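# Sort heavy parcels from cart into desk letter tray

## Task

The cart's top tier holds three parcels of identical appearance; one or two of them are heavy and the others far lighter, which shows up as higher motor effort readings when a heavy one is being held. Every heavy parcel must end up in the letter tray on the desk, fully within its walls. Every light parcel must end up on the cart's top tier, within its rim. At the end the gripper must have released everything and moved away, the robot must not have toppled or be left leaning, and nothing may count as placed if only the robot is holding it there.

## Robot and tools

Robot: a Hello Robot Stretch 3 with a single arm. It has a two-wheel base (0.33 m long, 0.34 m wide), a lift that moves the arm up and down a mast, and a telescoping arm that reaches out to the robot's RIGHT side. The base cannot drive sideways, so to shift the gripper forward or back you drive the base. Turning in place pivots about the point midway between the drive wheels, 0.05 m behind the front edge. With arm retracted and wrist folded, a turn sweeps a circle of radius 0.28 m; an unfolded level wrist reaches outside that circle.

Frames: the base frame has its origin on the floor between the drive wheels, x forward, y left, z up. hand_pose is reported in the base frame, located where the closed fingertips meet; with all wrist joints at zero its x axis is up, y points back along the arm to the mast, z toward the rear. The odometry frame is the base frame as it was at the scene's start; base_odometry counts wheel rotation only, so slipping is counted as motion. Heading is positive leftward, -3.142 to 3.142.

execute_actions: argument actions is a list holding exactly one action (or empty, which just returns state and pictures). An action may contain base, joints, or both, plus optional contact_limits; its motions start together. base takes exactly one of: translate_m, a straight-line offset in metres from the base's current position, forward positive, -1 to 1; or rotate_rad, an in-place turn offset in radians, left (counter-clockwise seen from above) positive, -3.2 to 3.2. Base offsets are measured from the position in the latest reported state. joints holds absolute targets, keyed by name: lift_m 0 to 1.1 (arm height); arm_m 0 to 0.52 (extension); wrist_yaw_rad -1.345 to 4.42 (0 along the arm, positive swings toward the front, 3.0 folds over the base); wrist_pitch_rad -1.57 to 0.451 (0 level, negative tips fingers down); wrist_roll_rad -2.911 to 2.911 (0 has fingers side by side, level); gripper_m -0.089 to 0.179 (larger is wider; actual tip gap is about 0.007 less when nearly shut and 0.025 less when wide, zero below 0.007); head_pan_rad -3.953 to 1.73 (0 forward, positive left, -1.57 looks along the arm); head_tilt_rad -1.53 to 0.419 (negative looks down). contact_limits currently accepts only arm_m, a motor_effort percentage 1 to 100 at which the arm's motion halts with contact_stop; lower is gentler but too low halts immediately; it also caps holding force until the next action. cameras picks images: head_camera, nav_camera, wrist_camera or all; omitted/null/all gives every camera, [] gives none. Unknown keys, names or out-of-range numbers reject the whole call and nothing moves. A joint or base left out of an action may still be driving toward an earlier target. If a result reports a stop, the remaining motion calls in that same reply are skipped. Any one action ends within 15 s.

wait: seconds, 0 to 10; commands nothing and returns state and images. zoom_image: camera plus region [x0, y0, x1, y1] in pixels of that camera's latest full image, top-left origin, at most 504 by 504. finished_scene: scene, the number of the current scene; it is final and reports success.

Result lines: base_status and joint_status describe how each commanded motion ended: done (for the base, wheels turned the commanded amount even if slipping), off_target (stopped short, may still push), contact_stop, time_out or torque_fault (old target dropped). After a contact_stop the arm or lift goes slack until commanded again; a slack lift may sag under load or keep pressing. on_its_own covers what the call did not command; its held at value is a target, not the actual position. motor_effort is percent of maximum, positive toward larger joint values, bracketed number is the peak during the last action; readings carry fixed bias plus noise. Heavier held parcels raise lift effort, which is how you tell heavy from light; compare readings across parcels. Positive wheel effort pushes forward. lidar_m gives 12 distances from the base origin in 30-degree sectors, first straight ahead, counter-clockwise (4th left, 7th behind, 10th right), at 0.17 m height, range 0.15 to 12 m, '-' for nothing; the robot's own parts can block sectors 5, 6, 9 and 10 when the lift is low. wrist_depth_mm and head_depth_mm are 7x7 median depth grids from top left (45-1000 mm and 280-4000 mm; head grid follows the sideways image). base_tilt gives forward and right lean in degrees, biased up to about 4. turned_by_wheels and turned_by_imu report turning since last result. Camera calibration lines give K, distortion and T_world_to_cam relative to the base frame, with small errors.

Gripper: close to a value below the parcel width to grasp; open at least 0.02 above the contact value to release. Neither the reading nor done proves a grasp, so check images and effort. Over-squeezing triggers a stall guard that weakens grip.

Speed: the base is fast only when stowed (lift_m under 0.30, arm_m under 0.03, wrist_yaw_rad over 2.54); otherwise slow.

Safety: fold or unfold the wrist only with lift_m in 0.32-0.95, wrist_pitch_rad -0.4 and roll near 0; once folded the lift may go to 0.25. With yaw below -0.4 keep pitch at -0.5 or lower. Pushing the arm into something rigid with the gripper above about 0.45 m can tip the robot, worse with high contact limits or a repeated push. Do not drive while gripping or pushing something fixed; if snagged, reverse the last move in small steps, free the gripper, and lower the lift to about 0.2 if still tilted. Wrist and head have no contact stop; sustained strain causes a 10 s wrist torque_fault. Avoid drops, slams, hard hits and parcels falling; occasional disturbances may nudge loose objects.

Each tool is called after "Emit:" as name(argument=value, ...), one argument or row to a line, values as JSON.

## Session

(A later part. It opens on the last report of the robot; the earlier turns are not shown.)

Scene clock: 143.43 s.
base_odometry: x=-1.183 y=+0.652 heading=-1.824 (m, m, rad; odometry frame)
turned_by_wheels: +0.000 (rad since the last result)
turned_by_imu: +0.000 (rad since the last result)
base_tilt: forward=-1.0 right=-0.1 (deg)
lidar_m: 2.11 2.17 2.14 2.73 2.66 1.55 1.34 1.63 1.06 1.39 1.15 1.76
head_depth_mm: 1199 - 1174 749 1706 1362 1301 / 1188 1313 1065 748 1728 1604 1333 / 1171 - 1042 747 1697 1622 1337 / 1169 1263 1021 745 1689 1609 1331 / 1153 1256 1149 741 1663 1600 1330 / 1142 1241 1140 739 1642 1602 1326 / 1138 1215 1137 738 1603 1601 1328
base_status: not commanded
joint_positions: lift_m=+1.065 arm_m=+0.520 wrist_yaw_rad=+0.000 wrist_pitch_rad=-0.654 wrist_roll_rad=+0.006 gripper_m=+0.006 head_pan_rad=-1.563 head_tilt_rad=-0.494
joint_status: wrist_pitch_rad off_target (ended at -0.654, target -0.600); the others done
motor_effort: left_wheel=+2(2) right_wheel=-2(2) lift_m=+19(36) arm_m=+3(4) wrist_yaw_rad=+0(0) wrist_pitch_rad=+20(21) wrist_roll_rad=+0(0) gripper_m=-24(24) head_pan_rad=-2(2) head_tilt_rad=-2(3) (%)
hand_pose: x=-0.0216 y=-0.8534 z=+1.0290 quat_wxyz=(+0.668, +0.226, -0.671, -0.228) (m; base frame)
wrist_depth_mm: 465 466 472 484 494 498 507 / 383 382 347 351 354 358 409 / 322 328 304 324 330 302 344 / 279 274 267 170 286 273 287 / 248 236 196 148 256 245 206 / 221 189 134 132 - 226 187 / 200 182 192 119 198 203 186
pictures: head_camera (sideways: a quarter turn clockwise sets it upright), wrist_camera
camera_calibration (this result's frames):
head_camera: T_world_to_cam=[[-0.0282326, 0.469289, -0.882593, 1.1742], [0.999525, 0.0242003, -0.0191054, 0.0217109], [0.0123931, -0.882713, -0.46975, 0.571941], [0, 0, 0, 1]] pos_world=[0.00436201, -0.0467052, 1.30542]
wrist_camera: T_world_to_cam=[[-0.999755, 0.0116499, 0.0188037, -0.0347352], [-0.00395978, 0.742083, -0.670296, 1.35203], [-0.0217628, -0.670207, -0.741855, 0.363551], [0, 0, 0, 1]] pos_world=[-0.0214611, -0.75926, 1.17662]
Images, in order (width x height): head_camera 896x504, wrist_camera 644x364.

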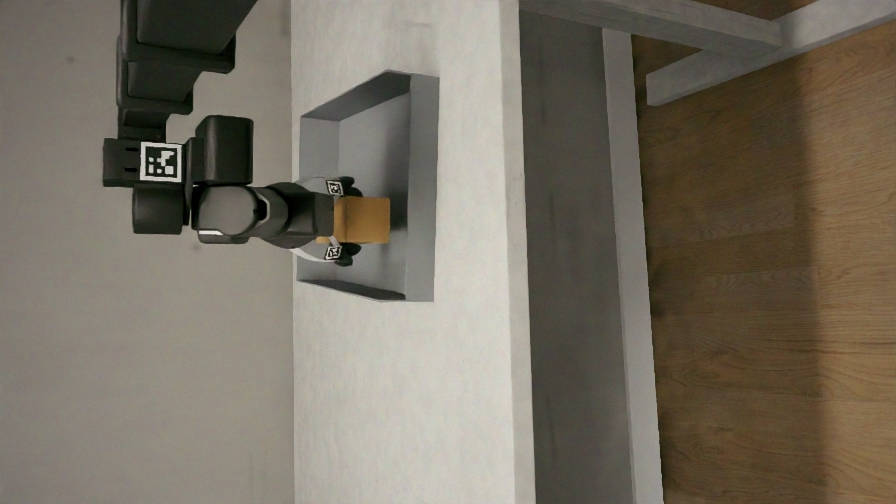

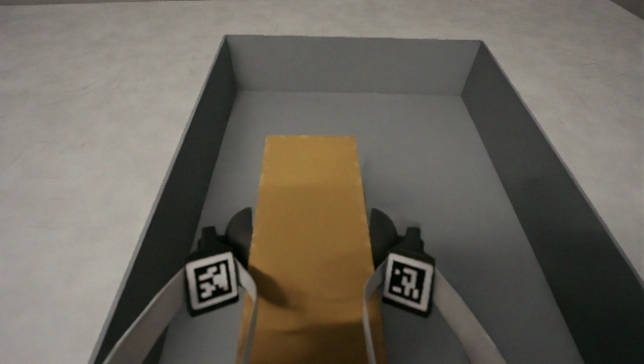

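Emit:
execute_actions(
  actions=[
    {"joints":{"lift_m":1.035}},
  ],
  cameras=[],
)

Emit:
execute_actions(
  actions=[
    {"joints":{"gripper_m":0.075}},
  ],
  cameras=["wrist_camera"],
)

Emit:
execute_actions(
  actions=[
    {"joints":{"lift_m":1.1,"wrist_pitch_rad":-0.4}},
  ],
  cameras=[],
)

Emit:
execute_actions(
  actions=[
    {"joints":{"arm_m":0.0}},
  ],
  cameras=["head_camera"],
)

Scene clock: 146.47 s.
base_odometry: x=-1.183 y=+0.652 heading=-1.824 (m, m, rad; odometry frame)
turned_by_wheels: +0.000 (rad since the last result)
turned_by_imu: +0.001 (rad since the last result)
base_tilt: forward=-1.0 right=-0.2 (deg)
lidar_m: 2.11 2.17 2.13 2.73 2.66 1.55 1.34 1.63 1.06 1.39 1.15 1.76
head_depth_mm: 1208 1272 1016 751 1713 1372 1306 / 1191 1253 1047 748 1735 1630 1334 / 1179 - 1037 743 1709 1604 1337 / 1171 1262 1042 746 1680 1611 1333 / 1155 1253 1148 742 1655 1598 1329 / 1150 1236 1142 738 1627 1605 1322 / 1131 1227 1141 735 1627 1605 1333
base_status: not commanded
joint_positions: lift_m=+1.035 arm_m=+0.520 wrist_yaw_rad=+0.000 wrist_pitch_rad=-0.654 wrist_roll_rad=+0.006 gripper_m=+0.006 head_pan_rad=-1.563 head_tilt_rad=-0.494
joint_status: all done
motor_effort: left_wheel=+1(2) right_wheel=-2(2) lift_m=+19(19) arm_m=+4(3) wrist_yaw_rad=+0(1) wrist_pitch_rad=+20(20) wrist_roll_rad=+0(0) gripper_m=-24(24) head_pan_rad=-2(2) head_tilt_rad=-2(2) (%)
hand_pose: x=-0.0216 y=-0.8533 z=+0.9989 quat_wxyz=(+0.668, +0.227, -0.671, -0.228) (m; base frame)
wrist_depth_mm: 401 402 314 315 322 394 434 / 327 331 308 331 340 283 351 / 278 271 270 281 284 270 276 / 240 195 235 170 244 246 197 / 212 167 181 149 221 216 187 / 186 157 134 132 - 195 186 / 122 157 166 118 172 176 172
pictures: none
No camera images: the call's "cameras" was empty. Leave "cameras" out to get every camera's image.

Scene clock: 147.97 s.
base_odometry: x=-1.183 y=+0.652 heading=-1.824 (m, m, rad; odometry frame)
turned_by_wheels: +0.000 (rad since the last result)
turned_by_imu: +0.000 (rad since the last result)
base_tilt: forward=-1.0 right=-0.2 (deg)
lidar_m: 2.12 2.16 2.13 2.73 2.66 1.55 1.34 1.63 1.06 1.39 1.15 1.76
head_depth_mm: 1211 1278 1013 750 1698 1370 1316 / 1192 1268 1055 748 1732 1618 1339 / 1180 - 1040 747 1698 1613 1336 / 1167 1253 1048 742 1698 1611 1326 / 1163 1251 1150 743 1651 1609 1322 / 1147 1234 1146 743 1629 1608 1322 / 1135 1225 1137 736 1616 1604 1333
base_status: not commanded
joint_positions: lift_m=+1.035 arm_m=+0.520 wrist_yaw_rad=+0.000 wrist_pitch_rad=-0.616 wrist_roll_rad=+0.006 gripper_m=+0.075 head_pan_rad=-1.563 head_tilt_rad=-0.494
joint_status: all done
motor_effort: left_wheel=+2(2) right_wheel=-2(2) lift_m=+19(19) arm_m=+3(4) wrist_yaw_rad=+0(1) wrist_pitch_rad=+6(20) wrist_roll_rad=+0(0) gripper_m=-1(96) head_pan_rad=-2(2) head_tilt_rad=-3(2) (%)
hand_pose: x=-0.0216 y=-0.8598 z=+1.0062 quat_wxyz=(+0.672, +0.214, -0.675, -0.215) (m; base frame)
wrist_depth_mm: 455 457 432 462 482 484 491 / 358 359 332 341 343 327 385 / 300 299 292 303 310 279 318 / 256 243 249 189 259 256 207 / 224 189 225 164 232 230 188 / 198 155 150 146 196 202 187 / 129 172 175 131 180 182 178
pictures: wrist_camera
camera_calibration (this result's frames):
wrist_camera: T_world_to_cam=[[-0.999755, 0.012344, 0.0183536, -0.0331814], [-0.00396, 0.716483, -0.697593, 1.34695], [-0.0217611, -0.697495, -0.716259, 0.293109], [0, 0, 0, 1]] pos_world=[-0.021461, -0.760218, 1.15018]
Images, in order (width x height): wrist_camera 644x364.

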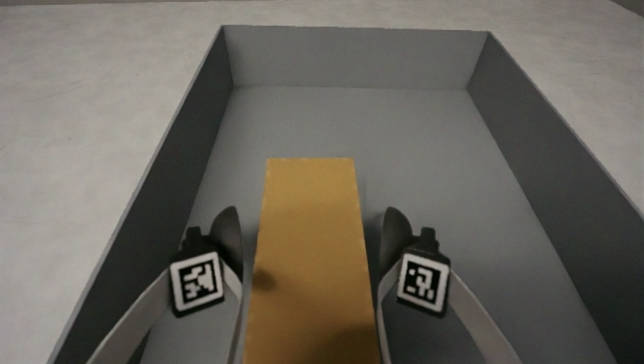

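Scene clock: 149.40 s.
base_odometry: x=-1.183 y=+0.652 heading=-1.824 (m, m, rad; odometry frame)
turned_by_wheels: +0.000 (rad since the last result)
turned_by_imu: +0.000 (rad since the last result)
base_tilt: forward=-1.0 right=-0.2 (deg)
lidar_m: 2.11 2.16 2.13 2.73 2.66 1.55 1.34 1.63 1.06 1.39 1.15 1.76
head_depth_mm: 1171 1313 1170 750 1695 1362 1301 / 1172 1308 1066 749 1724 1605 1334 / 1160 1317 1053 746 1703 1616 1339 / 1162 1268 1045 743 1685 1608 1335 / 1161 1252 1147 742 1660 1603 1327 / 1143 1237 1138 739 1628 1610 1327 / 1132 1229 1137 738 1610 1593 1320
base_status: not commanded
joint_positions: lift_m=+1.100 arm_m=+0.520 wrist_yaw_rad=+0.000 wrist_pitch_rad=-0.418 wrist_roll_rad=+0.006 gripper_m=+0.075 head_pan_rad=-1.563 head_tilt_rad=-0.494
joint_status: all done
motor_effort: left_wheel=+2(2) right_wheel=-2(2) lift_m=+34(35) arm_m=+4(4) wrist_yaw_rad=+0(0) wrist_pitch_rad=+6(7) wrist_roll_rad=+0(0) gripper_m=+1(0) head_pan_rad=-2(3) head_tilt_rad=-3(3) (%)
hand_pose: x=-0.0215 y=-0.8890 z=+1.1123 quat_wxyz=(+0.690, +0.146, -0.693, -0.147) (m; base frame)
wrist_depth_mm: 528 547 562 586 608 635 654 / 567 592 610 629 659 695 735 / 592 605 609 603 632 630 758 / 461 467 470 397 396 481 488 / 382 386 399 388 389 386 394 / 321 335 315 329 319 305 331 / 281 282 273 237 285 260 290
pictures: none
No camera images: the call's "cameras" was empty. Leave "cameras" out to get every camera's image.

Scene clock: 154.40 s.
base_odometry: x=-1.183 y=+0.652 heading=-1.824 (m, m, rad; odometry frame)
turned_by_wheels: +0.000 (rad since the last result)
turned_by_imu: +0.001 (rad since the last result)
base_tilt: forward=-1.0 right=-0.2 (deg)
lidar_m: 2.11 2.17 2.13 2.73 2.66 1.55 1.34 1.64 1.06 1.39 1.15 1.76
head_depth_mm: 1174 - - - - - - / 1164 - - - - - - / 1161 - - - - - 1305 / 1172 1263 1044 750 1732 1608 1335 / 1162 1247 1148 745 1658 1603 1329 / 1147 1239 1146 740 1631 1601 1322 / 1130 1222 1134 738 1614 1611 1320
base_status: not commanded
joint_positions: lift_m=+1.100 arm_m=+0.002 wrist_yaw_rad=+0.000 wrist_pitch_rad=-0.418 wrist_roll_rad=+0.006 gripper_m=+0.075 head_pan_rad=-1.563 head_tilt_rad=-0.494
joint_status: all done
joint sent to its limit — the command would take arm_m past its lower limit, so that joint was sent only as far as its limit.
motor_effort: left_wheel=+1(2) right_wheel=-2(2) lift_m=+34(34) arm_m=-3(3) wrist_yaw_rad=+0(0) wrist_pitch_rad=+7(7) wrist_roll_rad=+0(0) gripper_m=+0(0) head_pan_rad=-3(3) head_tilt_rad=-3(3) (%)
hand_pose: x=-0.0215 y=-0.3716 z=+1.1123 quat_wxyz=(+0.690, +0.146, -0.694, -0.147) (m; base frame)
wrist_depth_mm: 933 962 - - - - - / 827 823 840 793 821 948 - / 600 591 599 555 618 625 670 / 465 473 473 478 486 476 512 / 656 - - - - - - / - - - - - - - / - - - - - - -
pictures: head_camera (sideways: a quarter turn clockwise sets it upright)
camera_calibration (this result's frames):
head_camera: T_world_to_cam=[[-0.0282326, 0.469292, -0.882592, 1.1742], [0.999525, 0.0242002, -0.0191053, 0.0217109], [0.0123929, -0.882711, -0.469752, 0.571944], [0, 0, 0, 1]] pos_world=[0.00436201, -0.0467052, 1.30542]
Images, in order (width x height): head_camera 896x504.

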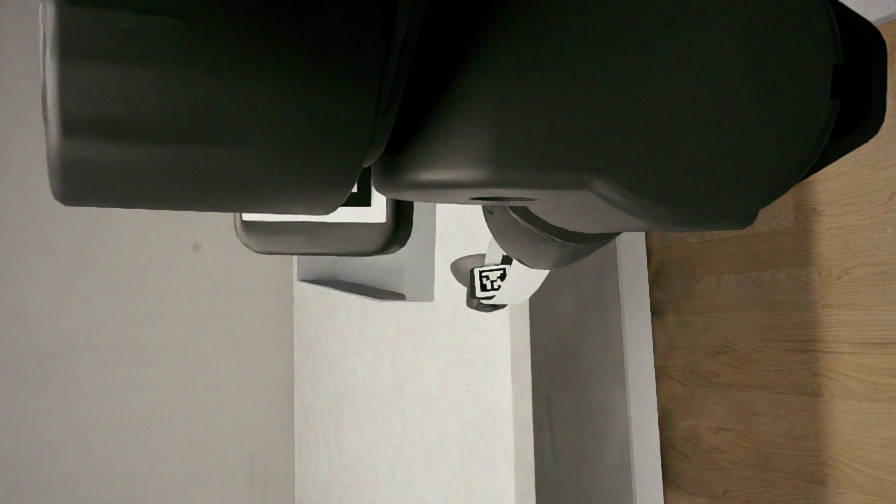

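Emit:
execute_actions(
  actions=[
    {"base":{"rotate_rad":1.072}},
  ],
  cameras=[],
)

Emit:
execute_actions(
  actions=[
    {"joints":{"lift_m":0.9,"wrist_pitch_rad":-0.4,"gripper_m":0.03}},
  ],
  cameras=[],
)

Emit:
execute_actions(
  actions=[
    {"joints":{"wrist_yaw_rad":2.95}},
  ],
  cameras=[],
)

Emit:
execute_actions(
  actions=[
    {"joints":{"lift_m":0.27}},
  ],
  cameras=[],
)

Emit:
execute_actions(
  actions=[
    {"base":{"translate_m":1.0}},
  ],
  cameras=[],
)

Emit:
execute_actions(
  actions=[
    {"base":{"translate_m":0.68}},
  ],
  cameras=[],
)

Emit:
execute_actions(
  actions=[
    {"base":{"rotate_rad":0.841},"joints":{"head_tilt_rad":-0.8}},
  ],
  cameras=[],
)

Emit:
execute_actions(
  actions=[
    {"joints":{"lift_m":0.92}},
  ],
  cameras=[],
)

Emit:
execute_actions(
  actions=[
    {"joints":{"wrist_yaw_rad":0,"gripper_m":0.085}},
  ],
  cameras=[],
)

Emit:
execute_actions(
  actions=[
    {"joints":{"arm_m":0.45,"wrist_pitch_rad":-1.1,"lift_m":0.95}},
  ],
  cameras=["head_camera","wrist_camera"],
)

Scene clock: 167.40 s.
base_odometry: x=-1.183 y=+0.652 heading=-0.752 (m, m, rad; odometry frame)
turned_by_wheels: +1.072 (rad since the last result)
turned_by_imu: +1.078 (rad since the last result)
base_tilt: forward=-1.1 right=-0.2 (deg)
lidar_m: 2.14 2.73 2.61 1.52 1.46 1.64 1.06 1.39 1.15 1.78 2.12 2.18
head_depth_mm: 1433 - - - - - - / 1574 - - - - - - / 1792 - - - - - 1303 / 2024 2183 2493 2540 1871 1603 1328 / 2083 2263 2443 2562 2027 1600 1328 / 1948 2088 2274 2418 2034 1602 1323 / 1846 1979 2122 2271 2010 1605 1322
base_status: done
joint_positions: lift_m=+1.100 arm_m=+0.002 wrist_yaw_rad=+0.000 wrist_pitch_rad=-0.418 wrist_roll_rad=+0.006 gripper_m=+0.075 head_pan_rad=-1.563 head_tilt_rad=-0.494
joint_status: not commanded
motor_effort: left_wheel=-3(9) right_wheel=+2(4) lift_m=+34(34) arm_m=-3(4) wrist_yaw_rad=+0(0) wrist_pitch_rad=+6(6) wrist_roll_rad=+0(0) gripper_m=+1(2) head_pan_rad=-2(2) head_tilt_rad=-2(2) (%)
hand_pose: x=-0.0215 y=-0.3715 z=+1.1123 quat_wxyz=(+0.690, +0.146, -0.694, -0.147) (m; base frame)
wrist_depth_mm: - - - - - - 912 / - - - - 882 877 893 / - - - - 632 625 639 / - - - - - 507 499 / - - - - - - 414 / - - - - - - - / - - - - - - -
pictures: none
No camera images: the call's "cameras" was empty. Leave "cameras" out to get every camera's image.

Scene clock: 170.07 s.
base_odometry: x=-1.183 y=+0.652 heading=-0.752 (m, m, rad; odometry frame)
turned_by_wheels: +0.000 (rad since the last result)
turned_by_imu: +0.001 (rad since the last result)
base_tilt: forward=-1.0 right=-0.2 (deg)
lidar_m: 2.13 2.73 2.61 1.53 1.46 1.64 1.06 1.39 1.15 1.78 2.12 2.17
head_depth_mm: 1472 1546 1171 835 1361 1529 - / 1624 1732 1705 1924 1972 1570 1376 / 1804 1921 1971 2230 2038 1685 - / 2026 2191 2417 2470 2027 1662 1362 / 2087 2232 2424 2591 2008 1601 1338 / 1949 2100 2283 2409 2009 1592 1332 / 1834 1963 2119 2269 2009 1596 1322
base_status: not commanded
joint_positions: lift_m=+0.900 arm_m=+0.002 wrist_yaw_rad=+0.000 wrist_pitch_rad=-0.417 wrist_roll_rad=+0.006 gripper_m=+0.030 head_pan_rad=-1.563 head_tilt_rad=-0.494
joint_status: all done
motor_effort: left_wheel=-3(2) right_wheel=+2(2) lift_m=+16(31) arm_m=-4(4) wrist_yaw_rad=+0(1) wrist_pitch_rad=+6(6) wrist_roll_rad=+0(0) gripper_m=+0(98) head_pan_rad=-2(2) head_tilt_rad=-2(3) (%)
hand_pose: x=-0.0215 y=-0.3716 z=+0.9133 quat_wxyz=(+0.690, +0.146, -0.694, -0.147) (m; base frame)
wrist_depth_mm: - - - - 574 436 461 / - - - - - - 360 / - - - - - - - / - - - - - - - / - - - - - - - / - - - - - - - / - - - - - - -
pictures: none
No camera images: the call's "cameras" was empty. Leave "cameras" out to get every camera's image.

Scene clock: 172.57 s.
base_odometry: x=-1.183 y=+0.652 heading=-0.752 (m, m, rad; odometry frame)
turned_by_wheels: +0.000 (rad since the last result)
turned_by_imu: +0.001 (rad since the last result)
base_tilt: forward=-1.0 right=-0.2 (deg)
lidar_m: 2.13 2.72 2.60 1.53 1.45 1.64 1.06 1.39 1.15 1.78 2.11 2.17
head_depth_mm: 1468 1550 1178 839 1355 1543 - / 1621 1714 1701 1925 1980 1554 1373 / 1812 1916 1972 2218 2030 1613 1370 / 2029 2185 2390 2511 2009 1602 1394 / 2077 2223 2420 2571 2023 1603 1404 / 1951 2106 2257 2406 2000 1593 1331 / 1844 1982 2128 2276 1991 1609 1320
base_status: not commanded
joint_positions: lift_m=+0.900 arm_m=+0.002 wrist_yaw_rad=+2.947 wrist_pitch_rad=-0.417 wrist_roll_rad=+0.006 gripper_m=+0.030 head_pan_rad=-1.563 head_tilt_rad=-0.494
joint_status: all done
motor_effort: left_wheel=-3(3) right_wheel=+2(2) lift_m=+16(16) arm_m=-3(3) wrist_yaw_rad=+2(3) wrist_pitch_rad=+6(6) wrist_roll_rad=+0(1) gripper_m=+0(1) head_pan_rad=-2(2) head_tilt_rad=-3(2) (%)
hand_pose: x=+0.0221 y=+0.0732 z=+0.9133 quat_wxyz=(+0.213, +0.704, +0.078, +0.672) (m; base frame)
wrist_depth_mm: - - - - - - - / - - - - - - - / - - - - - - - / - - - - - - - / - - - - - - - / - - - - - - - / - - - - - - -
pictures: none
No camera images: the call's "cameras" was empty. Leave "cameras" out to get every camera's image.

Scene clock: 179.13 s.
base_odometry: x=-1.183 y=+0.652 heading=-0.752 (m, m, rad; odometry frame)
turned_by_wheels: +0.000 (rad since the last result)
turned_by_imu: +0.002 (rad since the last result)
base_tilt: forward=-1.1 right=-0.2 (deg)
lidar_m: 2.14 2.72 2.60 1.53 1.46 1.64 1.06 1.39 1.15 1.78 2.11 2.18
head_depth_mm: 1467 1547 1181 838 1337 1517 1343 / 1623 1721 1698 1927 1976 1559 1334 / 1815 1918 1962 2232 2018 1619 1328 / 2048 2200 2367 2495 2034 1604 1333 / 2084 2229 2458 2587 2014 1598 1325 / 1951 2099 2244 2389 2010 1604 1329 / 1847 1960 2130 2264 2013 1603 1330
base_status: not commanded
joint_positions: lift_m=+0.270 arm_m=+0.002 wrist_yaw_rad=+2.948 wrist_pitch_rad=-0.417 wrist_roll_rad=+0.006 gripper_m=+0.030 head_pan_rad=-1.563 head_tilt_rad=-0.494
joint_status: all done
motor_effort: left_wheel=-3(3) right_wheel=+2(2) lift_m=+15(15) arm_m=-3(3) wrist_yaw_rad=+2(2) wrist_pitch_rad=+6(6) wrist_roll_rad=+0(0) gripper_m=+1(0) head_pan_rad=-2(2) head_tilt_rad=-3(3) (%)
hand_pose: x=+0.0221 y=+0.0733 z=+0.2834 quat_wxyz=(+0.213, +0.704, +0.078, +0.672) (m; base frame)
wrist_depth_mm: - - - - - - - / - - - - - - - / 843 - 874 878 895 943 909 / 656 - 680 691 693 694 689 / 546 555 572 563 568 567 575 / 466 489 - - 491 475 487 / - - - 413 415 416 416
pictures: none
No camera images: the call's "cameras" was empty. Leave "cameras" out to get every camera's image.

Scene clock: 184.17 s.
base_odometry: x=-0.453 y=-0.031 heading=-0.752 (m, m, rad; odometry frame)
turned_by_wheels: +0.000 (rad since the last result)
turned_by_imu: +0.005 (rad since the last result)
base_tilt: forward=-1.0 right=-0.2 (deg)
lidar_m: 1.25 1.94 1.96 2.37 2.01 1.99 2.06 1.75 2.22 1.67 1.56 1.18
head_depth_mm: 1992 2196 2440 2620 2043 1613 1345 / 1818 1985 2212 2429 2046 1616 1331 / 1696 1837 2040 2239 2042 1602 1332 / 1580 1715 1864 2057 2032 1613 1332 / 1482 1607 1736 1902 1998 1600 1336 / 1420 1519 1654 1774 1894 1605 1328 / 1343 1436 1539 1658 1816 1604 1323
base_status: done
joint_positions: lift_m=+0.270 arm_m=+0.002 wrist_yaw_rad=+2.948 wrist_pitch_rad=-0.417 wrist_roll_rad=+0.006 gripper_m=+0.030 head_pan_rad=-1.563 head_tilt_rad=-0.494
joint_status: not commanded
motor_effort: left_wheel=-3(10) right_wheel=+1(7) lift_m=+16(16) arm_m=-3(3) wrist_yaw_rad=+1(2) wrist_pitch_rad=+6(6) wrist_roll_rad=+0(0) gripper_m=+0(0) head_pan_rad=-2(2) head_tilt_rad=-2(2) (%)
hand_pose: x=+0.0219 y=+0.0733 z=+0.2834 quat_wxyz=(+0.213, +0.704, +0.078, +0.673) (m; base frame)
wrist_depth_mm: - - - - - - - / - - - - - - - / 840 - 858 883 863 894 892 / 653 - 684 688 695 706 705 / 547 545 579 550 563 565 568 / 467 487 - - 485 476 491 / - - - 414 414 414 416
pictures: none
No camera images: the call's "cameras" was empty. Leave "cameras" out to get every camera's image.

Scene clock: 188.07 s.
base_odometry: x=+0.044 y=-0.496 heading=-0.752 (m, m, rad; odometry frame)
turned_by_wheels: +0.000 (rad since the last result)
turned_by_imu: +0.003 (rad since the last result)
base_tilt: forward=-1.0 right=-0.2 (deg)
lidar_m: 0.67 1.40 1.42 1.78 2.34 2.52 2.72 2.32 1.80 1.25 0.63 0.62
head_depth_mm: 1441 1610 1784 2023 2039 1615 1331 / 1361 1488 1642 1842 1964 1615 1338 / 1262 1388 1509 1697 1853 1611 1330 / 1182 1283 1400 1550 1724 1615 1329 / 1108 1202 1300 1422 1567 1611 1326 / 1050 1120 1214 1323 1442 1539 1321 / 992 1061 1138 1231 1349 1464 1316
base_status: done
joint_positions: lift_m=+0.270 arm_m=+0.002 wrist_yaw_rad=+2.948 wrist_pitch_rad=-0.417 wrist_roll_rad=+0.006 gripper_m=+0.030 head_pan_rad=-1.563 head_tilt_rad=-0.494
joint_status: not commanded
motor_effort: left_wheel=-3(10) right_wheel=+1(8) lift_m=+16(16) arm_m=-3(3) wrist_yaw_rad=+1(1) wrist_pitch_rad=+6(6) wrist_roll_rad=+0(0) gripper_m=+0(0) head_pan_rad=-2(2) head_tilt_rad=-2(2) (%)
hand_pose: x=+0.0219 y=+0.0733 z=+0.2834 quat_wxyz=(+0.213, +0.704, +0.078, +0.673) (m; base frame)
wrist_depth_mm: - - - - - - - / - - - - - - - / 838 - 862 869 877 913 895 / 676 - 690 688 688 704 703 / 555 534 580 563 572 560 570 / 467 486 - - 487 486 476 / - - - 409 408 411 416
pictures: none
No camera images: the call's "cameras" was empty. Leave "cameras" out to get every camera's image.

Scene clock: 189.83 s.
base_odometry: x=+0.044 y=-0.496 heading=+0.089 (m, m, rad; odometry frame)
turned_by_wheels: +0.841 (rad since the last result)
turned_by_imu: +0.842 (rad since the last result)
base_tilt: forward=-1.0 right=-0.2 (deg)
lidar_m: 1.40 1.56 2.61 2.34 2.73 2.31 2.63 1.39 1.16 0.62 0.63 1.41
head_depth_mm: 971 1087 1244 1444 1520 1308 1153 / 988 1114 1273 1493 1515 1312 1161 / 1014 1139 1281 1432 1453 1289 1154 / 1030 1169 1057 872 1136 1260 1154 / 1048 1206 1042 927 1096 1251 1149 / 1075 1226 1045 926 1100 1262 1149 / 1100 1261 1049 899 1072 1258 1144
base_status: done
joint_positions: lift_m=+0.270 arm_m=+0.002 wrist_yaw_rad=+2.948 wrist_pitch_rad=-0.417 wrist_roll_rad=+0.006 gripper_m=+0.030 head_pan_rad=-1.563 head_tilt_rad=-0.790
joint_status: all done
motor_effort: left_wheel=-3(12) right_wheel=+1(8) lift_m=+16(16) arm_m=-3(3) wrist_yaw_rad=+2(1) wrist_pitch_rad=+6(6) wrist_roll_rad=+0(0) gripper_m=+0(0) head_pan_rad=-2(2) head_tilt_rad=-4(20) (%)
hand_pose: x=+0.0219 y=+0.0733 z=+0.2834 quat_wxyz=(+0.213, +0.704, +0.078, +0.673) (m; base frame)
wrist_depth_mm: - - - - - - - / - - - - - - - / 846 - 857 891 879 901 891 / 666 - 686 677 691 708 700 / 549 533 565 567 566 570 576 / 465 485 - - 486 482 475 / - - - 413 414 410 426
pictures: none
No camera images: the call's "cameras" was empty. Leave "cameras" out to get every camera's image.

Scene clock: 196.57 s.
base_odometry: x=+0.044 y=-0.496 heading=+0.089 (m, m, rad; odometry frame)
turned_by_wheels: +0.000 (rad since the last result)
turned_by_imu: +0.002 (rad since the last result)
base_tilt: forward=-1.0 right=-0.2 (deg)
lidar_m: 1.40 1.57 2.61 2.34 2.73 2.31 2.62 1.40 1.16 0.62 0.63 1.41
head_depth_mm: 970 1089 1239 1437 - - 1158 / 988 1108 1280 1500 - - 1163 / 1004 1138 1283 1429 1589 - - / 1029 1167 1054 877 1112 - 1186 / 1054 1199 1041 930 1133 - 1157 / 1075 1231 1044 927 1095 1251 1154 / 1104 1263 1040 901 1072 1262 1142
base_status: not commanded
joint_positions: lift_m=+0.920 arm_m=+0.002 wrist_yaw_rad=+2.948 wrist_pitch_rad=-0.417 wrist_roll_rad=+0.006 gripper_m=+0.030 head_pan_rad=-1.563 head_tilt_rad=-0.790
joint_status: all done
motor_effort: left_wheel=-3(3) right_wheel=+2(1) lift_m=+34(35) arm_m=-3(3) wrist_yaw_rad=+2(1) wrist_pitch_rad=+6(6) wrist_roll_rad=+0(0) gripper_m=+1(0) head_pan_rad=-2(2) head_tilt_rad=-4(3) (%)
hand_pose: x=+0.0219 y=+0.0733 z=+0.9325 quat_wxyz=(+0.213, +0.704, +0.078, +0.673) (m; base frame)
wrist_depth_mm: - - - - - - - / - - - - - - - / - - - - - - - / - - - - - - - / - - - - - - - / - - - - - - - / - - - - - - -
pictures: none
No camera images: the call's "cameras" was empty. Leave "cameras" out to get every camera's image.

Scene clock: 199.07 s.
base_odometry: x=+0.044 y=-0.496 heading=+0.089 (m, m, rad; odometry frame)
turned_by_wheels: +0.000 (rad since the last result)
turned_by_imu: +0.001 (rad since the last result)
base_tilt: forward=-1.0 right=-0.2 (deg)
lidar_m: 1.41 1.56 2.61 2.34 2.73 2.31 2.62 1.40 1.16 0.62 0.63 1.41
head_depth_mm: 971 1082 1244 1433 - - - / 987 1115 1280 1470 - - - / 1004 1147 1280 943 - - - / 1030 1176 1051 852 1112 1252 1134 / 1051 1195 1046 923 1096 1270 1155 / 1081 1229 1048 929 1095 1256 1151 / 1092 1264 1040 904 1069 1261 1146
base_status: not commanded
joint_positions: lift_m=+0.920 arm_m=+0.002 wrist_yaw_rad=+0.003 wrist_pitch_rad=-0.417 wrist_roll_rad=+0.006 gripper_m=+0.085 head_pan_rad=-1.563 head_tilt_rad=-0.790
joint_status: all done
motor_effort: left_wheel=-2(2) right_wheel=+2(1) lift_m=+34(34) arm_m=-3(3) wrist_yaw_rad=-2(3) wrist_pitch_rad=+6(6) wrist_roll_rad=+0(1) gripper_m=-1(100) head_pan_rad=-2(2) head_tilt_rad=-4(4) (%)
hand_pose: x=-0.0209 y=-0.3716 z=+0.9325 quat_wxyz=(+0.690, +0.147, -0.693, -0.146) (m; base frame)
wrist_depth_mm: - 925 882 828 776 780 729 / - - 959 909 865 811 782 / - 749 737 929 927 909 853 / - 649 633 625 - - 933 / 487 483 499 518 - - - / - - 764 793 - - - / - 644 700 922 - - -
pictures: none
No camera images: the call's "cameras" was empty. Leave "cameras" out to get every camera's image.

Scene clock: 203.57 s.
base_odometry: x=+0.044 y=-0.496 heading=+0.089 (m, m, rad; odometry frame)
turned_by_wheels: +0.000 (rad since the last result)
turned_by_imu: +0.001 (rad since the last result)
base_tilt: forward=-1.1 right=-0.2 (deg)
lidar_m: 1.40 1.57 2.61 2.33 2.73 2.31 2.62 1.39 1.16 0.62 0.63 1.41
head_depth_mm: 935 - 1253 1461 1523 1317 1159 / - 1141 1269 1501 1518 1309 1157 / - 1153 1285 1423 1460 1289 1154 / 1031 1171 1055 877 1129 1261 1152 / 1050 1195 1048 927 1105 1256 1153 / 1077 1226 1041 924 1095 1253 1153 / 1103 1259 1042 899 1074 1257 1147
base_status: not commanded
joint_positions: lift_m=+0.950 arm_m=+0.450 wrist_yaw_rad=+0.001 wrist_pitch_rad=-1.104 wrist_roll_rad=+0.006 gripper_m=+0.085 head_pan_rad=-1.563 head_tilt_rad=-0.790
joint_status: all done
motor_effort: left_wheel=-2(3) right_wheel=+1(1) lift_m=+34(35) arm_m=+3(6) wrist_yaw_rad=-1(2) wrist_pitch_rad=+1(6) wrist_roll_rad=+0(0) gripper_m=+0(0) head_pan_rad=-2(2) head_tilt_rad=-4(3) (%)
hand_pose: x=-0.0215 y=-0.6884 z=+0.8486 quat_wxyz=(+0.601, +0.370, -0.603, -0.372) (m; base frame)
wrist_depth_mm: 359 365 390 404 641 597 570 / 387 336 391 399 823 743 679 / 368 323 374 382 - 946 837 / 353 354 310 358 - - - / 339 342 297 346 - - - / 329 332 323 332 961 974 991 / 316 320 905 892 919 912 952
pictures: head_camera (sideways: a quarter turn clockwise sets it upright), wrist_camera
camera_calibration (this result's frames):
head_camera: T_world_to_cam=[[-0.0299529, 0.706557, -0.707022, 0.945327], [0.999491, 0.0289274, -0.013435, 0.0143226], [0.0109597, -0.707064, -0.707064, 0.880679], [0, 0, 0, 1]] pos_world=[0.00434799, -0.0456455, 1.29126]
wrist_camera: T_world_to_cam=[[-0.999754, 0.00193745, 0.0220954, -0.0427324], [-0.00434069, 0.959825, -0.280567, 0.927829], [-0.0217513, -0.280594, -0.95958, 0.793245], [0, 0, 0, 1]] pos_world=[-0.0214404, -0.667891, 1.02244]
Images, in order (width x height): head_camera 896x504, wrist_camera 644x364.

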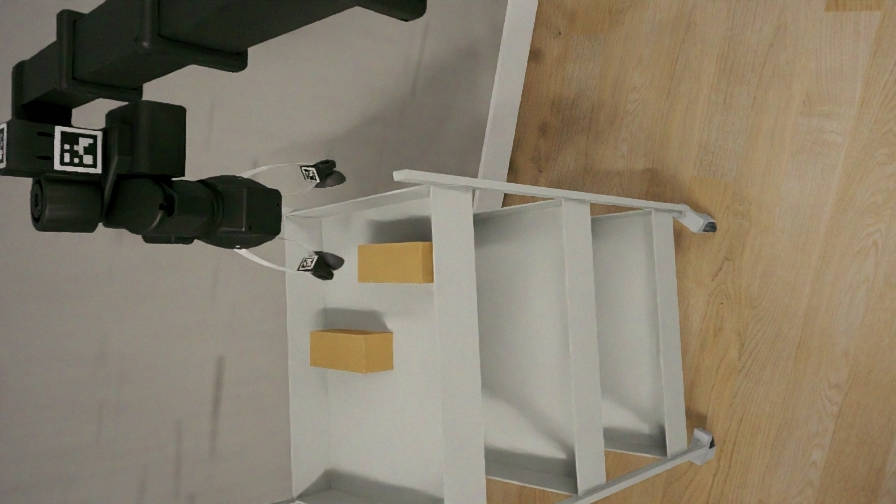

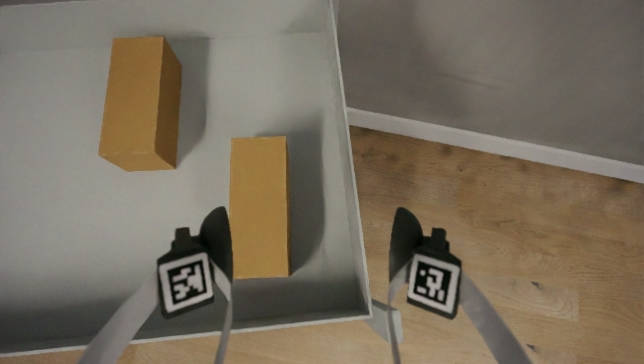

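Emit:
execute_actions(
  actions=[
    {"base":{"translate_m":0.046},"joints":{"arm_m":0.5,"lift_m":0.88}},
  ],
  cameras=["wrist_camera"],
)

Emit:
execute_actions(
  actions=[
    {"joints":{"lift_m":0.80}},
  ],
  cameras=["wrist_camera"],
)

Scene clock: 206.80 s.
base_odometry: x=+0.090 y=-0.492 heading=+0.089 (m, m, rad; odometry frame)
turned_by_wheels: +0.000 (rad since the last result)
turned_by_imu: +0.001 (rad since the last result)
base_tilt: forward=-1.0 right=-0.1 (deg)
lidar_m: 1.36 1.51 2.60 2.33 2.57 2.35 2.64 1.41 1.17 0.62 0.63 1.37
head_depth_mm: 975 1076 - - 1502 1313 1154 / 984 - 1314 1503 1521 1310 1152 / 1001 - 1070 903 1271 1270 1156 / 1036 1169 1051 903 1102 1256 1151 / 1059 1211 1035 929 1102 1253 1153 / 1086 1234 1038 925 1101 1245 1150 / 1105 1264 1043 841 1413 1288 1148
base_status: done
joint_positions: lift_m=+0.880 arm_m=+0.500 wrist_yaw_rad=+0.001 wrist_pitch_rad=-1.104 wrist_roll_rad=+0.006 gripper_m=+0.085 head_pan_rad=-1.563 head_tilt_rad=-0.790
joint_status: all done
motor_effort: left_wheel=-3(3) right_wheel=+1(9) lift_m=+16(32) arm_m=+4(3) wrist_yaw_rad=-1(0) wrist_pitch_rad=+1(1) wrist_roll_rad=+0(0) gripper_m=+1(0) head_pan_rad=-2(2) head_tilt_rad=-3(4) (%)
hand_pose: x=-0.0215 y=-0.7383 z=+0.7794 quat_wxyz=(+0.600, +0.370, -0.603, -0.372) (m; base frame)
wrist_depth_mm: 294 285 318 325 572 555 524 / 311 256 316 315 665 686 624 / 295 245 299 304 307 859 784 / 282 236 286 238 291 971 970 / 273 275 276 227 279 916 944 / 263 264 264 220 268 906 896 / 253 253 255 209 257 873 875
pictures: wrist_camera
camera_calibration (this result's frames):
wrist_camera: T_world_to_cam=[[-0.999754, 0.00192474, 0.0220969, -0.041118], [-0.00434042, 0.959991, -0.279997, 0.95596], [-0.0217518, -0.280024, -0.959746, 0.713422], [0, 0, 0, 1]] pos_world=[-0.0214405, -0.717858, 0.953279]
Images, in order (width x height): wrist_camera 644x364.

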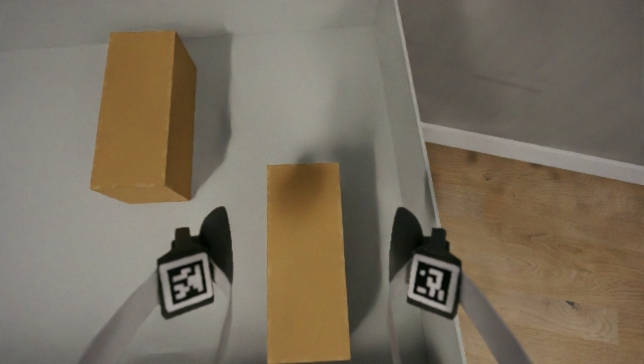

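Scene clock: 208.37 s.
base_odometry: x=+0.090 y=-0.492 heading=+0.089 (m, m, rad; odometry frame)
turned_by_wheels: +0.000 (rad since the last result)
turned_by_imu: +0.000 (rad since the last result)
base_tilt: forward=-1.0 right=-0.1 (deg)
lidar_m: 1.36 1.51 2.60 2.34 2.57 2.36 2.64 1.41 1.17 0.62 0.63 1.36
head_depth_mm: 977 1096 1245 1414 - - 1159 / 994 1098 - 1530 1524 1311 1149 / 1013 1115 1008 877 1271 1264 1160 / 1040 1165 1049 906 1102 1260 1149 / 1064 1208 1035 928 1099 1269 1156 / 1088 1241 1042 925 1103 1252 1147 / 1107 1279 1035 842 1415 1287 1150
base_status: not commanded
joint_positions: lift_m=+0.800 arm_m=+0.500 wrist_yaw_rad=+0.001 wrist_pitch_rad=-1.104 wrist_roll_rad=+0.006 gripper_m=+0.085 head_pan_rad=-1.563 head_tilt_rad=-0.790
joint_status: all done
motor_effort: left_wheel=-2(3) right_wheel=+1(1) lift_m=+15(15) arm_m=+4(4) wrist_yaw_rad=+0(0) wrist_pitch_rad=+2(2) wrist_roll_rad=+0(0) gripper_m=-1(1) head_pan_rad=-2(2) head_tilt_rad=-4(4) (%)
hand_pose: x=-0.0215 y=-0.7383 z=+0.6994 quat_wxyz=(+0.600, +0.370, -0.603, -0.372) (m; base frame)
wrist_depth_mm: 173 207 237 238 223 551 519 / 166 202 226 230 225 662 624 / 158 199 214 162 215 815 794 / 201 203 204 155 207 172 897 / 197 197 149 149 202 164 844 / 188 189 142 142 193 153 822 / 181 182 180 137 186 159 786
pictures: wrist_camera
camera_calibration (this result's frames):
wrist_camera: T_world_to_cam=[[-0.999754, 0.0019247, 0.022097, -0.0393504], [-0.00434046, 0.959991, -0.279997, 0.933562], [-0.0217518, -0.280024, -0.959746, 0.636646], [0, 0, 0, 1]] pos_world=[-0.0214405, -0.717859, 0.873283]
Images, in order (width x height): wrist_camera 644x364.

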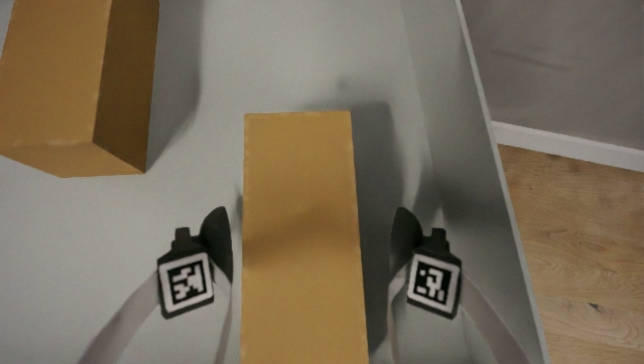

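Emit:
execute_actions(
  actions=[
    {"joints":{"gripper_m":0.005}},
  ],
  cameras=[],
)

Emit:
execute_actions(
  actions=[
    {"joints":{"lift_m":0.92}},
  ],
  cameras=["wrist_camera"],
)

Emit:
execute_actions(
  actions=[
    {"joints":{"arm_m":0.0,"lift_m":1.1}},
  ],
  cameras=[],
)

Scene clock: 212.03 s.
base_odometry: x=+0.090 y=-0.492 heading=+0.089 (m, m, rad; odometry frame)
turned_by_wheels: +0.000 (rad since the last result)
turned_by_imu: +0.001 (rad since the last result)
base_tilt: forward=-1.0 right=-0.2 (deg)
lidar_m: 1.36 1.51 2.61 2.34 2.57 2.35 2.64 1.40 1.17 0.62 0.63 1.37
head_depth_mm: 976 1104 1242 1424 - - 1164 / 995 1097 - 1538 1530 1325 1147 / 1014 1113 1010 891 1272 1264 1157 / 1037 1170 1049 903 1104 1256 1152 / 1058 1212 1039 928 1099 1259 1153 / 1088 1235 1040 924 1098 1254 1156 / 1112 1271 1041 839 1416 1284 1145
base_status: not commanded
joint_positions: lift_m=+0.800 arm_m=+0.500 wrist_yaw_rad=+0.001 wrist_pitch_rad=-1.120 wrist_roll_rad=+0.006 gripper_m=+0.006 head_pan_rad=-1.563 head_tilt_rad=-0.790
joint_status: all done
motor_effort: left_wheel=-1(3) right_wheel=+0(5) lift_m=+19(19) arm_m=+3(4) wrist_yaw_rad=-1(1) wrist_pitch_rad=+7(7) wrist_roll_rad=+0(0) gripper_m=-22(100) head_pan_rad=-2(2) head_tilt_rad=-3(3) (%)
hand_pose: x=-0.0215 y=-0.7346 z=+0.6979 quat_wxyz=(+0.598, +0.375, -0.600, -0.377) (m; base frame)
wrist_depth_mm: 168 205 232 231 224 559 533 / 161 203 223 223 221 670 654 / 156 199 212 157 213 795 818 / 200 201 202 150 205 171 879 / 195 194 193 145 198 162 853 / 187 188 141 139 - 155 817 / 179 181 180 134 184 137 817
pictures: none
No camera images: the call's "cameras" was empty. Leave "cameras" out to get every camera's image.

Scene clock: 213.97 s.
base_odometry: x=+0.090 y=-0.492 heading=+0.089 (m, m, rad; odometry frame)
turned_by_wheels: +0.000 (rad since the last result)
turned_by_imu: +0.001 (rad since the last result)
base_tilt: forward=-1.1 right=-0.1 (deg)
lidar_m: 1.36 1.51 2.59 2.33 2.58 2.35 2.64 1.40 1.17 0.62 0.63 1.37
head_depth_mm: 964 - - 1511 1524 1308 1157 / 961 1163 1295 1506 1532 1314 1154 / 977 1184 1048 903 1267 1271 1152 / 1028 1183 1010 931 1101 1263 1157 / 1065 1212 1040 932 1099 1258 1149 / 1081 1245 1043 924 1098 1248 1155 / 1113 1274 1039 839 1419 1277 1150
base_status: not commanded
joint_positions: lift_m=+0.919 arm_m=+0.500 wrist_yaw_rad=+0.001 wrist_pitch_rad=-1.122 wrist_roll_rad=+0.006 gripper_m=+0.006 head_pan_rad=-1.563 head_tilt_rad=-0.790
joint_status: all done
motor_effort: left_wheel=-1(2) right_wheel=+0(0) lift_m=+38(39) arm_m=+3(3) wrist_yaw_rad=-1(1) wrist_pitch_rad=+8(8) wrist_roll_rad=+0(0) gripper_m=-23(23) head_pan_rad=-2(2) head_tilt_rad=-3(3) (%)
hand_pose: x=-0.0215 y=-0.7340 z=+0.8168 quat_wxyz=(+0.597, +0.376, -0.600, -0.377) (m; base frame)
wrist_depth_mm: 317 320 329 335 597 569 531 / 343 296 350 353 717 709 636 / 333 282 329 158 886 917 821 / 319 273 317 152 334 - - / 310 310 308 145 948 955 957 / 299 298 141 138 - 932 933 / 286 288 290 134 288 899 902
pictures: wrist_camera
camera_calibration (this result's frames):
wrist_camera: T_world_to_cam=[[-0.999755, 0.000813895, 0.0221409, -0.0427411], [-0.00503766, 0.9648, -0.262937, 0.951927], [-0.0215755, -0.262984, -0.964559, 0.766872], [0, 0, 0, 1]] pos_world=[-0.0213895, -0.716709, 0.990936]
Images, in order (width x height): wrist_camera 644x364.

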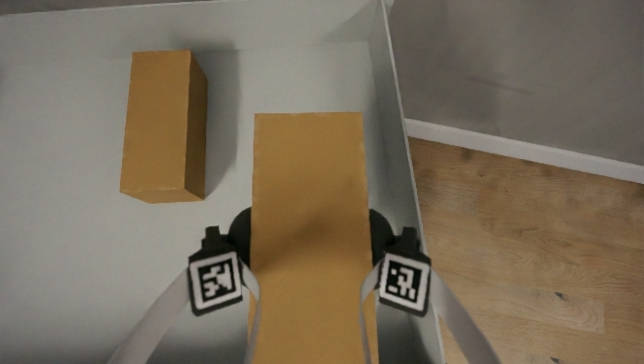

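Scene clock: 218.80 s.
base_odometry: x=+0.090 y=-0.492 heading=+0.089 (m, m, rad; odometry frame)
turned_by_wheels: +0.000 (rad since the last result)
turned_by_imu: +0.001 (rad since the last result)
base_tilt: forward=-1.0 right=-0.2 (deg)
lidar_m: 1.36 1.51 2.60 2.34 2.58 2.35 2.65 1.41 1.17 0.62 0.63 1.37
head_depth_mm: - - - - - 1289 1156 / - - - - - 1265 1147 / 998 - - - - 295 1152 / 1034 1163 1047 929 - 1248 1151 / 1066 1198 1039 930 1099 1257 1153 / 1085 1231 1043 926 1097 1249 1148 / 1109 1269 1043 839 1415 1291 1152
base_status: not commanded
joint_positions: lift_m=+1.099 arm_m=+0.002 wrist_yaw_rad=+0.001 wrist_pitch_rad=-1.123 wrist_roll_rad=+0.006 gripper_m=+0.006 head_pan_rad=-1.563 head_tilt_rad=-0.790
joint_status: all done
joint sent to its limit — the command would take arm_m past its lower limit, so that joint was sent only as far as its limit.
motor_effort: left_wheel=-1(1) right_wheel=+1(1) lift_m=+38(37) arm_m=-4(4) wrist_yaw_rad=-1(1) wrist_pitch_rad=+9(8) wrist_roll_rad=+0(0) gripper_m=-23(22) head_pan_rad=-2(2) head_tilt_rad=-3(4) (%)
hand_pose: x=-0.0215 y=-0.2363 z=+0.9967 quat_wxyz=(+0.597, +0.376, -0.600, -0.378) (m; base frame)
wrist_depth_mm: - 550 549 571 - - - / - - 840 829 - - - / - - - 159 - - - / - - - 151 - - - / - - - 144 - - - / - - 141 139 - - - / - - - 134 - - -
pictures: none
No camera images: the call's "cameras" was empty. Leave "cameras" out to get every camera's image.

Emit:
execute_actions(
  actions=[
    {"base":{"rotate_rad":2.305},"joints":{"head_pan_rad":0.2,"head_tilt_rad":-0.5}},
  ],
  cameras=[],
)

Emit:
execute_actions(
  actions=[
    {"base":{"translate_m":1.0}},
  ],
  cameras=[],
)

Emit:
execute_actions(
  actions=[
    {"base":{"translate_m":0.7}},
  ],
  cameras=["head_camera","nav_camera"],
)

Scene clock: 224.90 s.
base_odometry: x=+0.090 y=-0.492 heading=+2.393 (m, m, rad; odometry frame)
turned_by_wheels: +2.305 (rad since the last result)
turned_by_imu: +2.317 (rad since the last result)
base_tilt: forward=-1.0 right=-0.2 (deg)
lidar_m: 2.76 2.36 1.89 1.27 0.63 0.62 0.66 1.36 1.37 1.70 2.59 2.34
head_depth_mm: 2952 3223 3422 2669 2013 1580 1322 / 2805 3062 3343 2699 1983 1601 1314 / 2664 2751 3144 2671 2026 1588 1320 / 2585 2697 3074 2654 1992 1585 1326 / 2450 2603 2955 2657 1981 1583 1319 / 2377 2523 2798 2633 1987 1569 1314 / 2278 2349 2626 2520 1977 1576 1317
base_status: done
joint_positions: lift_m=+1.099 arm_m=+0.002 wrist_yaw_rad=+0.001 wrist_pitch_rad=-1.123 wrist_roll_rad=+0.006 gripper_m=+0.006 head_pan_rad=+0.193 head_tilt_rad=-0.507
joint_status: all done
motor_effort: left_wheel=-2(9) right_wheel=+1(6) lift_m=+38(38) arm_m=-3(4) wrist_yaw_rad=-1(1) wrist_pitch_rad=+9(8) wrist_roll_rad=+0(0) gripper_m=-23(23) head_pan_rad=+2(27) head_tilt_rad=+2(17) (%)
hand_pose: x=-0.0215 y=-0.2364 z=+0.9967 quat_wxyz=(+0.597, +0.376, -0.600, -0.378) (m; base frame)
wrist_depth_mm: - - - - - - - / - - - - - - - / - - - 158 - - - / - - - 151 - - - / - - - 145 - - - / - - 140 138 - - - / - - - 133 - - -
pictures: none
No camera images: the call's "cameras" was empty. Leave "cameras" out to get every camera's image.

Scene clock: 236.07 s.
base_odometry: x=-0.643 y=+0.188 heading=+2.393 (m, m, rad; odometry frame)
turned_by_wheels: +0.000 (rad since the last result)
turned_by_imu: +0.005 (rad since the last result)
base_tilt: forward=-1.0 right=-0.2 (deg)
lidar_m: 1.77 1.99 1.57 1.90 1.77 1.47 1.53 2.14 2.16 2.16 1.74 1.74
head_depth_mm: 2114 2326 2589 2672 1999 1587 1322 / 2026 2213 2429 2584 1995 1587 1323 / 1934 2053 1813 2439 1946 1585 1325 / 1866 1936 2199 2403 1981 1595 1316 / 1795 1859 2078 2280 1983 1596 1316 / 1704 1791 1981 2159 1975 1581 1318 / 1645 1722 1406 2076 1979 1570 1309
base_status: done
joint_positions: lift_m=+1.099 arm_m=+0.002 wrist_yaw_rad=+0.001 wrist_pitch_rad=-1.123 wrist_roll_rad=+0.006 gripper_m=+0.006 head_pan_rad=+0.193 head_tilt_rad=-0.507
joint_status: not commanded
motor_effort: left_wheel=-3(5) right_wheel=+1(6) lift_m=+38(38) arm_m=-4(4) wrist_yaw_rad=-1(1) wrist_pitch_rad=+9(9) wrist_roll_rad=+0(0) gripper_m=-23(23) head_pan_rad=+3(2) head_tilt_rad=+2(3) (%)
hand_pose: x=-0.0215 y=-0.2364 z=+0.9967 quat_wxyz=(+0.597, +0.376, -0.600, -0.378) (m; base frame)
wrist_depth_mm: - - - - - - - / - - - - - - - / - - - 158 - - - / - - - 151 - - - / - - - 145 - - - / - - 141 138 - - - / - - - 134 - - -
pictures: none
No camera images: the call's "cameras" was empty. Leave "cameras" out to get every camera's image.

Scene clock: 244.23 s.
base_odometry: x=-1.156 y=+0.665 heading=+2.393 (m, m, rad; odometry frame)
turned_by_wheels: +0.000 (rad since the last result)
turned_by_imu: +0.004 (rad since the last result)
base_tilt: forward=-1.0 right=-0.2 (deg)
lidar_m: 1.08 1.44 1.21 1.84 2.19 2.22 2.14 2.68 2.58 1.59 1.29 1.60
head_depth_mm: 1531 1673 1851 2093 1996 1592 1326 / 1452 1597 1687 1929 1986 1583 1325 / 1388 1520 1108 852 1947 1579 1289 / 1328 1439 1101 847 1378 1489 1317 / 1279 1363 1098 799 1779 1572 1309 / 1221 1316 1052 756 1727 1576 1317 / 1174 1267 1030 716 1630 1588 1314
base_status: done
joint_positions: lift_m=+1.099 arm_m=+0.002 wrist_yaw_rad=+0.001 wrist_pitch_rad=-1.123 wrist_roll_rad=+0.006 gripper_m=+0.006 head_pan_rad=+0.193 head_tilt_rad=-0.507
joint_status: not commanded
motor_effort: left_wheel=-3(4) right_wheel=+1(7) lift_m=+38(38) arm_m=-4(3) wrist_yaw_rad=-1(1) wrist_pitch_rad=+9(8) wrist_roll_rad=+0(0) gripper_m=-21(22) head_pan_rad=+2(2) head_tilt_rad=+2(3) (%)
hand_pose: x=-0.0215 y=-0.2364 z=+0.9967 quat_wxyz=(+0.597, +0.376, -0.600, -0.378) (m; base frame)
wrist_depth_mm: - - - - - - - / - - - - - - - / - - - 158 - - - / - - - 151 - - - / - - - 145 - - - / - - 141 139 - - - / - - - 133 - - -
pictures: head_camera (sideways: a quarter turn clockwise sets it upright), nav_camera (sideways: a quarter turn counterclockwise sets it upright)
camera_calibration (this result's frames):
head_camera: T_world_to_cam=[[-0.467486, -0.116433, -0.876299, 1.16867], [-0.208163, 0.977912, -0.0188843, 0.0287898], [0.859142, 0.173585, -0.481397, 0.581931], [0, 0, 0, 1]] pos_world=[0.0523678, 0.00690381, 1.30479]
nav_camera: T_world_to_cam=[[0.512114, 0.0737197, 0.855748, -1.0825], [0.208596, -0.977157, -0.0406538, 0.0988448], [0.833203, 0.199325, -0.515794, 0.624806], [0, 0, 0, 1]] pos_world=[0.0131558, 0.0518491, 1.25264]
Images, in order (width x height): head_camera 896x504, nav_camera 672x504.

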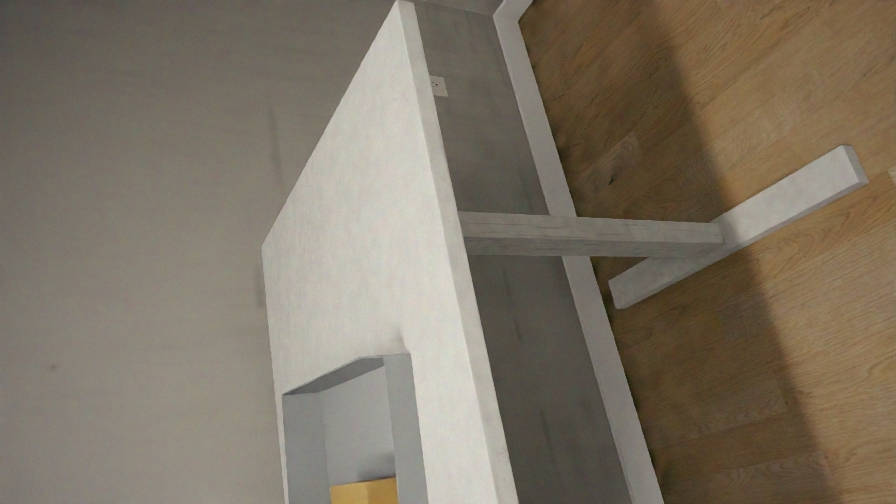

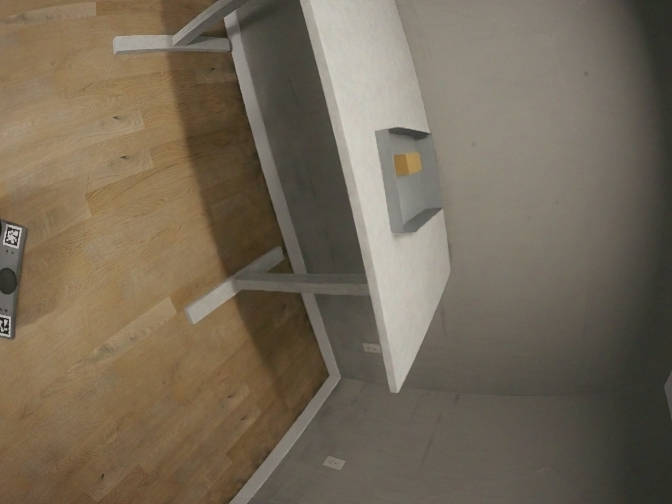

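Emit:
execute_actions(
  actions=[
    {"base":{"translate_m":0.07}},
  ],
  cameras=[],
)

Emit:
execute_actions(
  actions=[
    {"base":{"rotate_rad":2.066},"joints":{"head_pan_rad":-1.57,"head_tilt_rad":-0.55}},
  ],
  cameras=[],
)

Emit:
execute_actions(
  actions=[
    {"joints":{"wrist_pitch_rad":-0.55,"arm_m":0.12}},
  ],
  cameras=["head_camera","wrist_camera"],
)

Scene clock: 248.93 s.
base_odometry: x=-1.208 y=+0.712 heading=+2.393 (m, m, rad; odometry frame)
turned_by_wheels: +0.000 (rad since the last result)
turned_by_imu: +0.001 (rad since the last result)
base_tilt: forward=-1.0 right=-0.2 (deg)
lidar_m: 1.01 1.38 1.21 1.19 2.20 2.25 2.20 2.74 2.50 1.44 1.26 1.54
head_depth_mm: 1467 1602 1799 2014 1997 1602 1323 / 1397 1519 1655 851 1978 1591 1313 / 1329 1444 1107 800 1919 1591 1282 / 1276 1387 1100 761 1284 1484 1320 / 1226 1327 1097 720 1734 1574 1318 / 1169 1268 1016 719 1654 1575 1316 / 1127 1216 983 702 1556 1585 1319
base_status: done
joint_positions: lift_m=+1.099 arm_m=+0.002 wrist_yaw_rad=+0.001 wrist_pitch_rad=-1.123 wrist_roll_rad=+0.006 gripper_m=+0.006 head_pan_rad=+0.193 head_tilt_rad=-0.507
joint_status: not commanded
motor_effort: left_wheel=-2(6) right_wheel=+1(6) lift_m=+38(38) arm_m=-4(4) wrist_yaw_rad=-1(1) wrist_pitch_rad=+8(9) wrist_roll_rad=+0(0) gripper_m=-22(24) head_pan_rad=+3(2) head_tilt_rad=+3(3) (%)
hand_pose: x=-0.0215 y=-0.2364 z=+0.9967 quat_wxyz=(+0.597, +0.376, -0.600, -0.378) (m; base frame)
wrist_depth_mm: - - - - - - - / - - - - - - - / - - - 158 - - - / - - - 150 - - - / - - - 145 - - - / - - 140 139 - - - / - - - 133 - - -
pictures: none
No camera images: the call's "cameras" was empty. Leave "cameras" out to get every camera's image.

Scene clock: 253.20 s.
base_odometry: x=-1.208 y=+0.712 heading=-1.824 (m, m, rad; odometry frame)
turned_by_wheels: +2.066 (rad since the last result)
turned_by_imu: +2.076 (rad since the last result)
base_tilt: forward=-1.0 right=-0.2 (deg)
lidar_m: 2.20 2.25 2.21 2.73 2.65 1.60 1.26 1.54 1.01 1.38 1.39 1.20
head_depth_mm: - - - - - - - / - - - - - - - / - - 980 - - - - / 1161 1276 991 739 1732 - 757 / 1153 1256 919 706 1722 1555 1256 / 1137 1237 970 676 1675 1534 1286 / 1125 1221 981 674 1638 1545 1293
base_status: done
joint_positions: lift_m=+1.099 arm_m=+0.002 wrist_yaw_rad=+0.001 wrist_pitch_rad=-1.123 wrist_roll_rad=+0.006 gripper_m=+0.006 head_pan_rad=-1.563 head_tilt_rad=-0.543
joint_status: all done
motor_effort: left_wheel=-3(9) right_wheel=+2(6) lift_m=+38(37) arm_m=-4(4) wrist_yaw_rad=-1(1) wrist_pitch_rad=+8(8) wrist_roll_rad=+0(0) gripper_m=-22(23) head_pan_rad=-2(28) head_tilt_rad=-2(6) (%)
hand_pose: x=-0.0215 y=-0.2364 z=+0.9967 quat_wxyz=(+0.597, +0.376, -0.600, -0.378) (m; base frame)
wrist_depth_mm: - - - - - - - / - - - - - - - / - - - 157 - - - / - - - 151 - - - / - - - 145 - - - / - - 141 139 - - - / - - - 134 - - -
pictures: none
No camera images: the call's "cameras" was empty. Leave "cameras" out to get every camera's image.

Scene clock: 255.33 s.
base_odometry: x=-1.208 y=+0.712 heading=-1.824 (m, m, rad; odometry frame)
turned_by_wheels: +0.000 (rad since the last result)
turned_by_imu: +0.001 (rad since the last result)
base_tilt: forward=-1.0 right=-0.2 (deg)
lidar_m: 2.20 2.24 2.20 2.74 2.66 1.60 1.25 1.54 1.01 1.38 1.38 1.19
head_depth_mm: - - - 717 1779 1540 1302 / - - - 714 1739 1420 1292 / - - - - 1748 1540 1294 / 1164 1266 982 642 1747 1537 1295 / 1151 1253 920 708 1722 1535 1283 / 1139 1235 971 674 1667 1538 1291 / 1119 1224 981 671 1638 1536 1283
base_status: not commanded
joint_positions: lift_m=+1.099 arm_m=+0.120 wrist_yaw_rad=+0.001 wrist_pitch_rad=-0.608 wrist_roll_rad=+0.006 gripper_m=+0.006 head_pan_rad=-1.563 head_tilt_rad=-0.543
joint_status: wrist_pitch_rad off_target (ended at -0.608, target -0.550); the others done
motor_effort: left_wheel=-3(3) right_wheel=+2(2) lift_m=+38(38) arm_m=+4(6) wrist_yaw_rad=-1(1) wrist_pitch_rad=+21(20) wrist_roll_rad=+0(0) gripper_m=-24(22) head_pan_rad=-2(2) head_tilt_rad=-4(3) (%)
hand_pose: x=-0.0213 y=-0.4611 z=+1.0719 quat_wxyz=(+0.673, +0.212, -0.676, -0.212) (m; base frame)
wrist_depth_mm: 611 628 597 630 646 658 - / 487 466 440 497 502 512 557 / 400 407 396 159 419 423 430 / 345 348 340 151 365 376 389 / 321 - 323 145 - - - / - - 140 139 - - - / - - - 133 - - -
pictures: head_camera (sideways: a quarter turn clockwise sets it upright), wrist_camera
camera_calibration (this result's frames):
head_camera: T_world_to_cam=[[-0.0286055, 0.51215, -0.85842, 1.14268], [0.999515, 0.0252091, -0.018267, 0.0206183], [0.0122846, -0.858526, -0.512622, 0.627726], [0, 0, 0, 1]] pos_world=[0.00436705, -0.0468211, 1.30306]
wrist_camera: T_world_to_cam=[[-0.999772, 0.0110111, 0.0182836, -0.0395619], [-0.00503406, 0.710824, -0.703352, 1.11069], [-0.0207411, -0.703284, -0.710607, 0.609547], [0, 0, 0, 1]] pos_world=[-0.0213189, -0.360388, 1.21508]
Images, in order (width x height): head_camera 896x504, wrist_camera 644x364.

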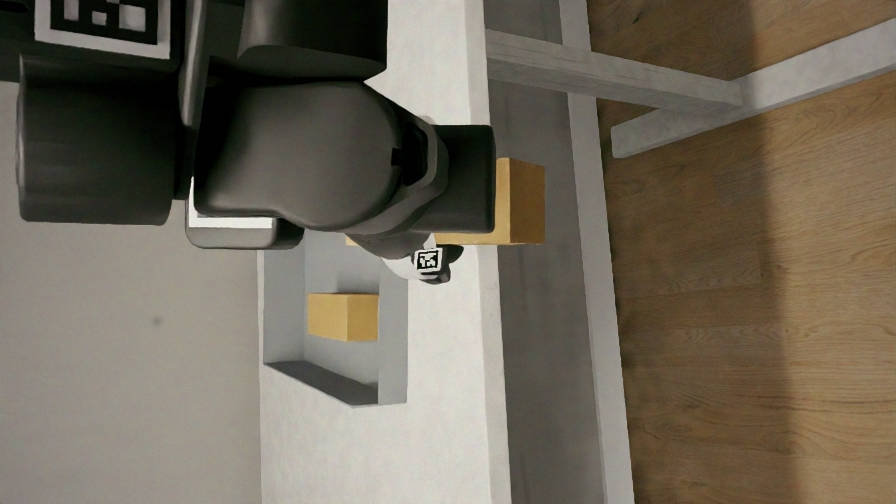

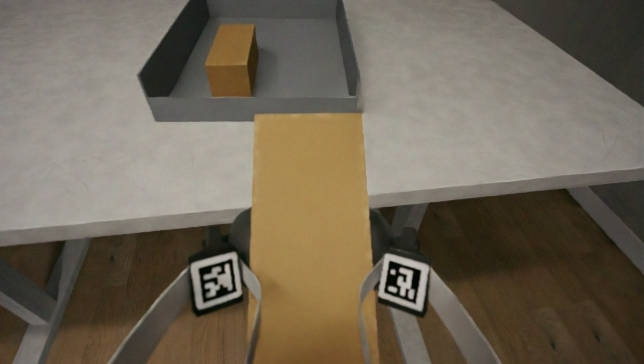

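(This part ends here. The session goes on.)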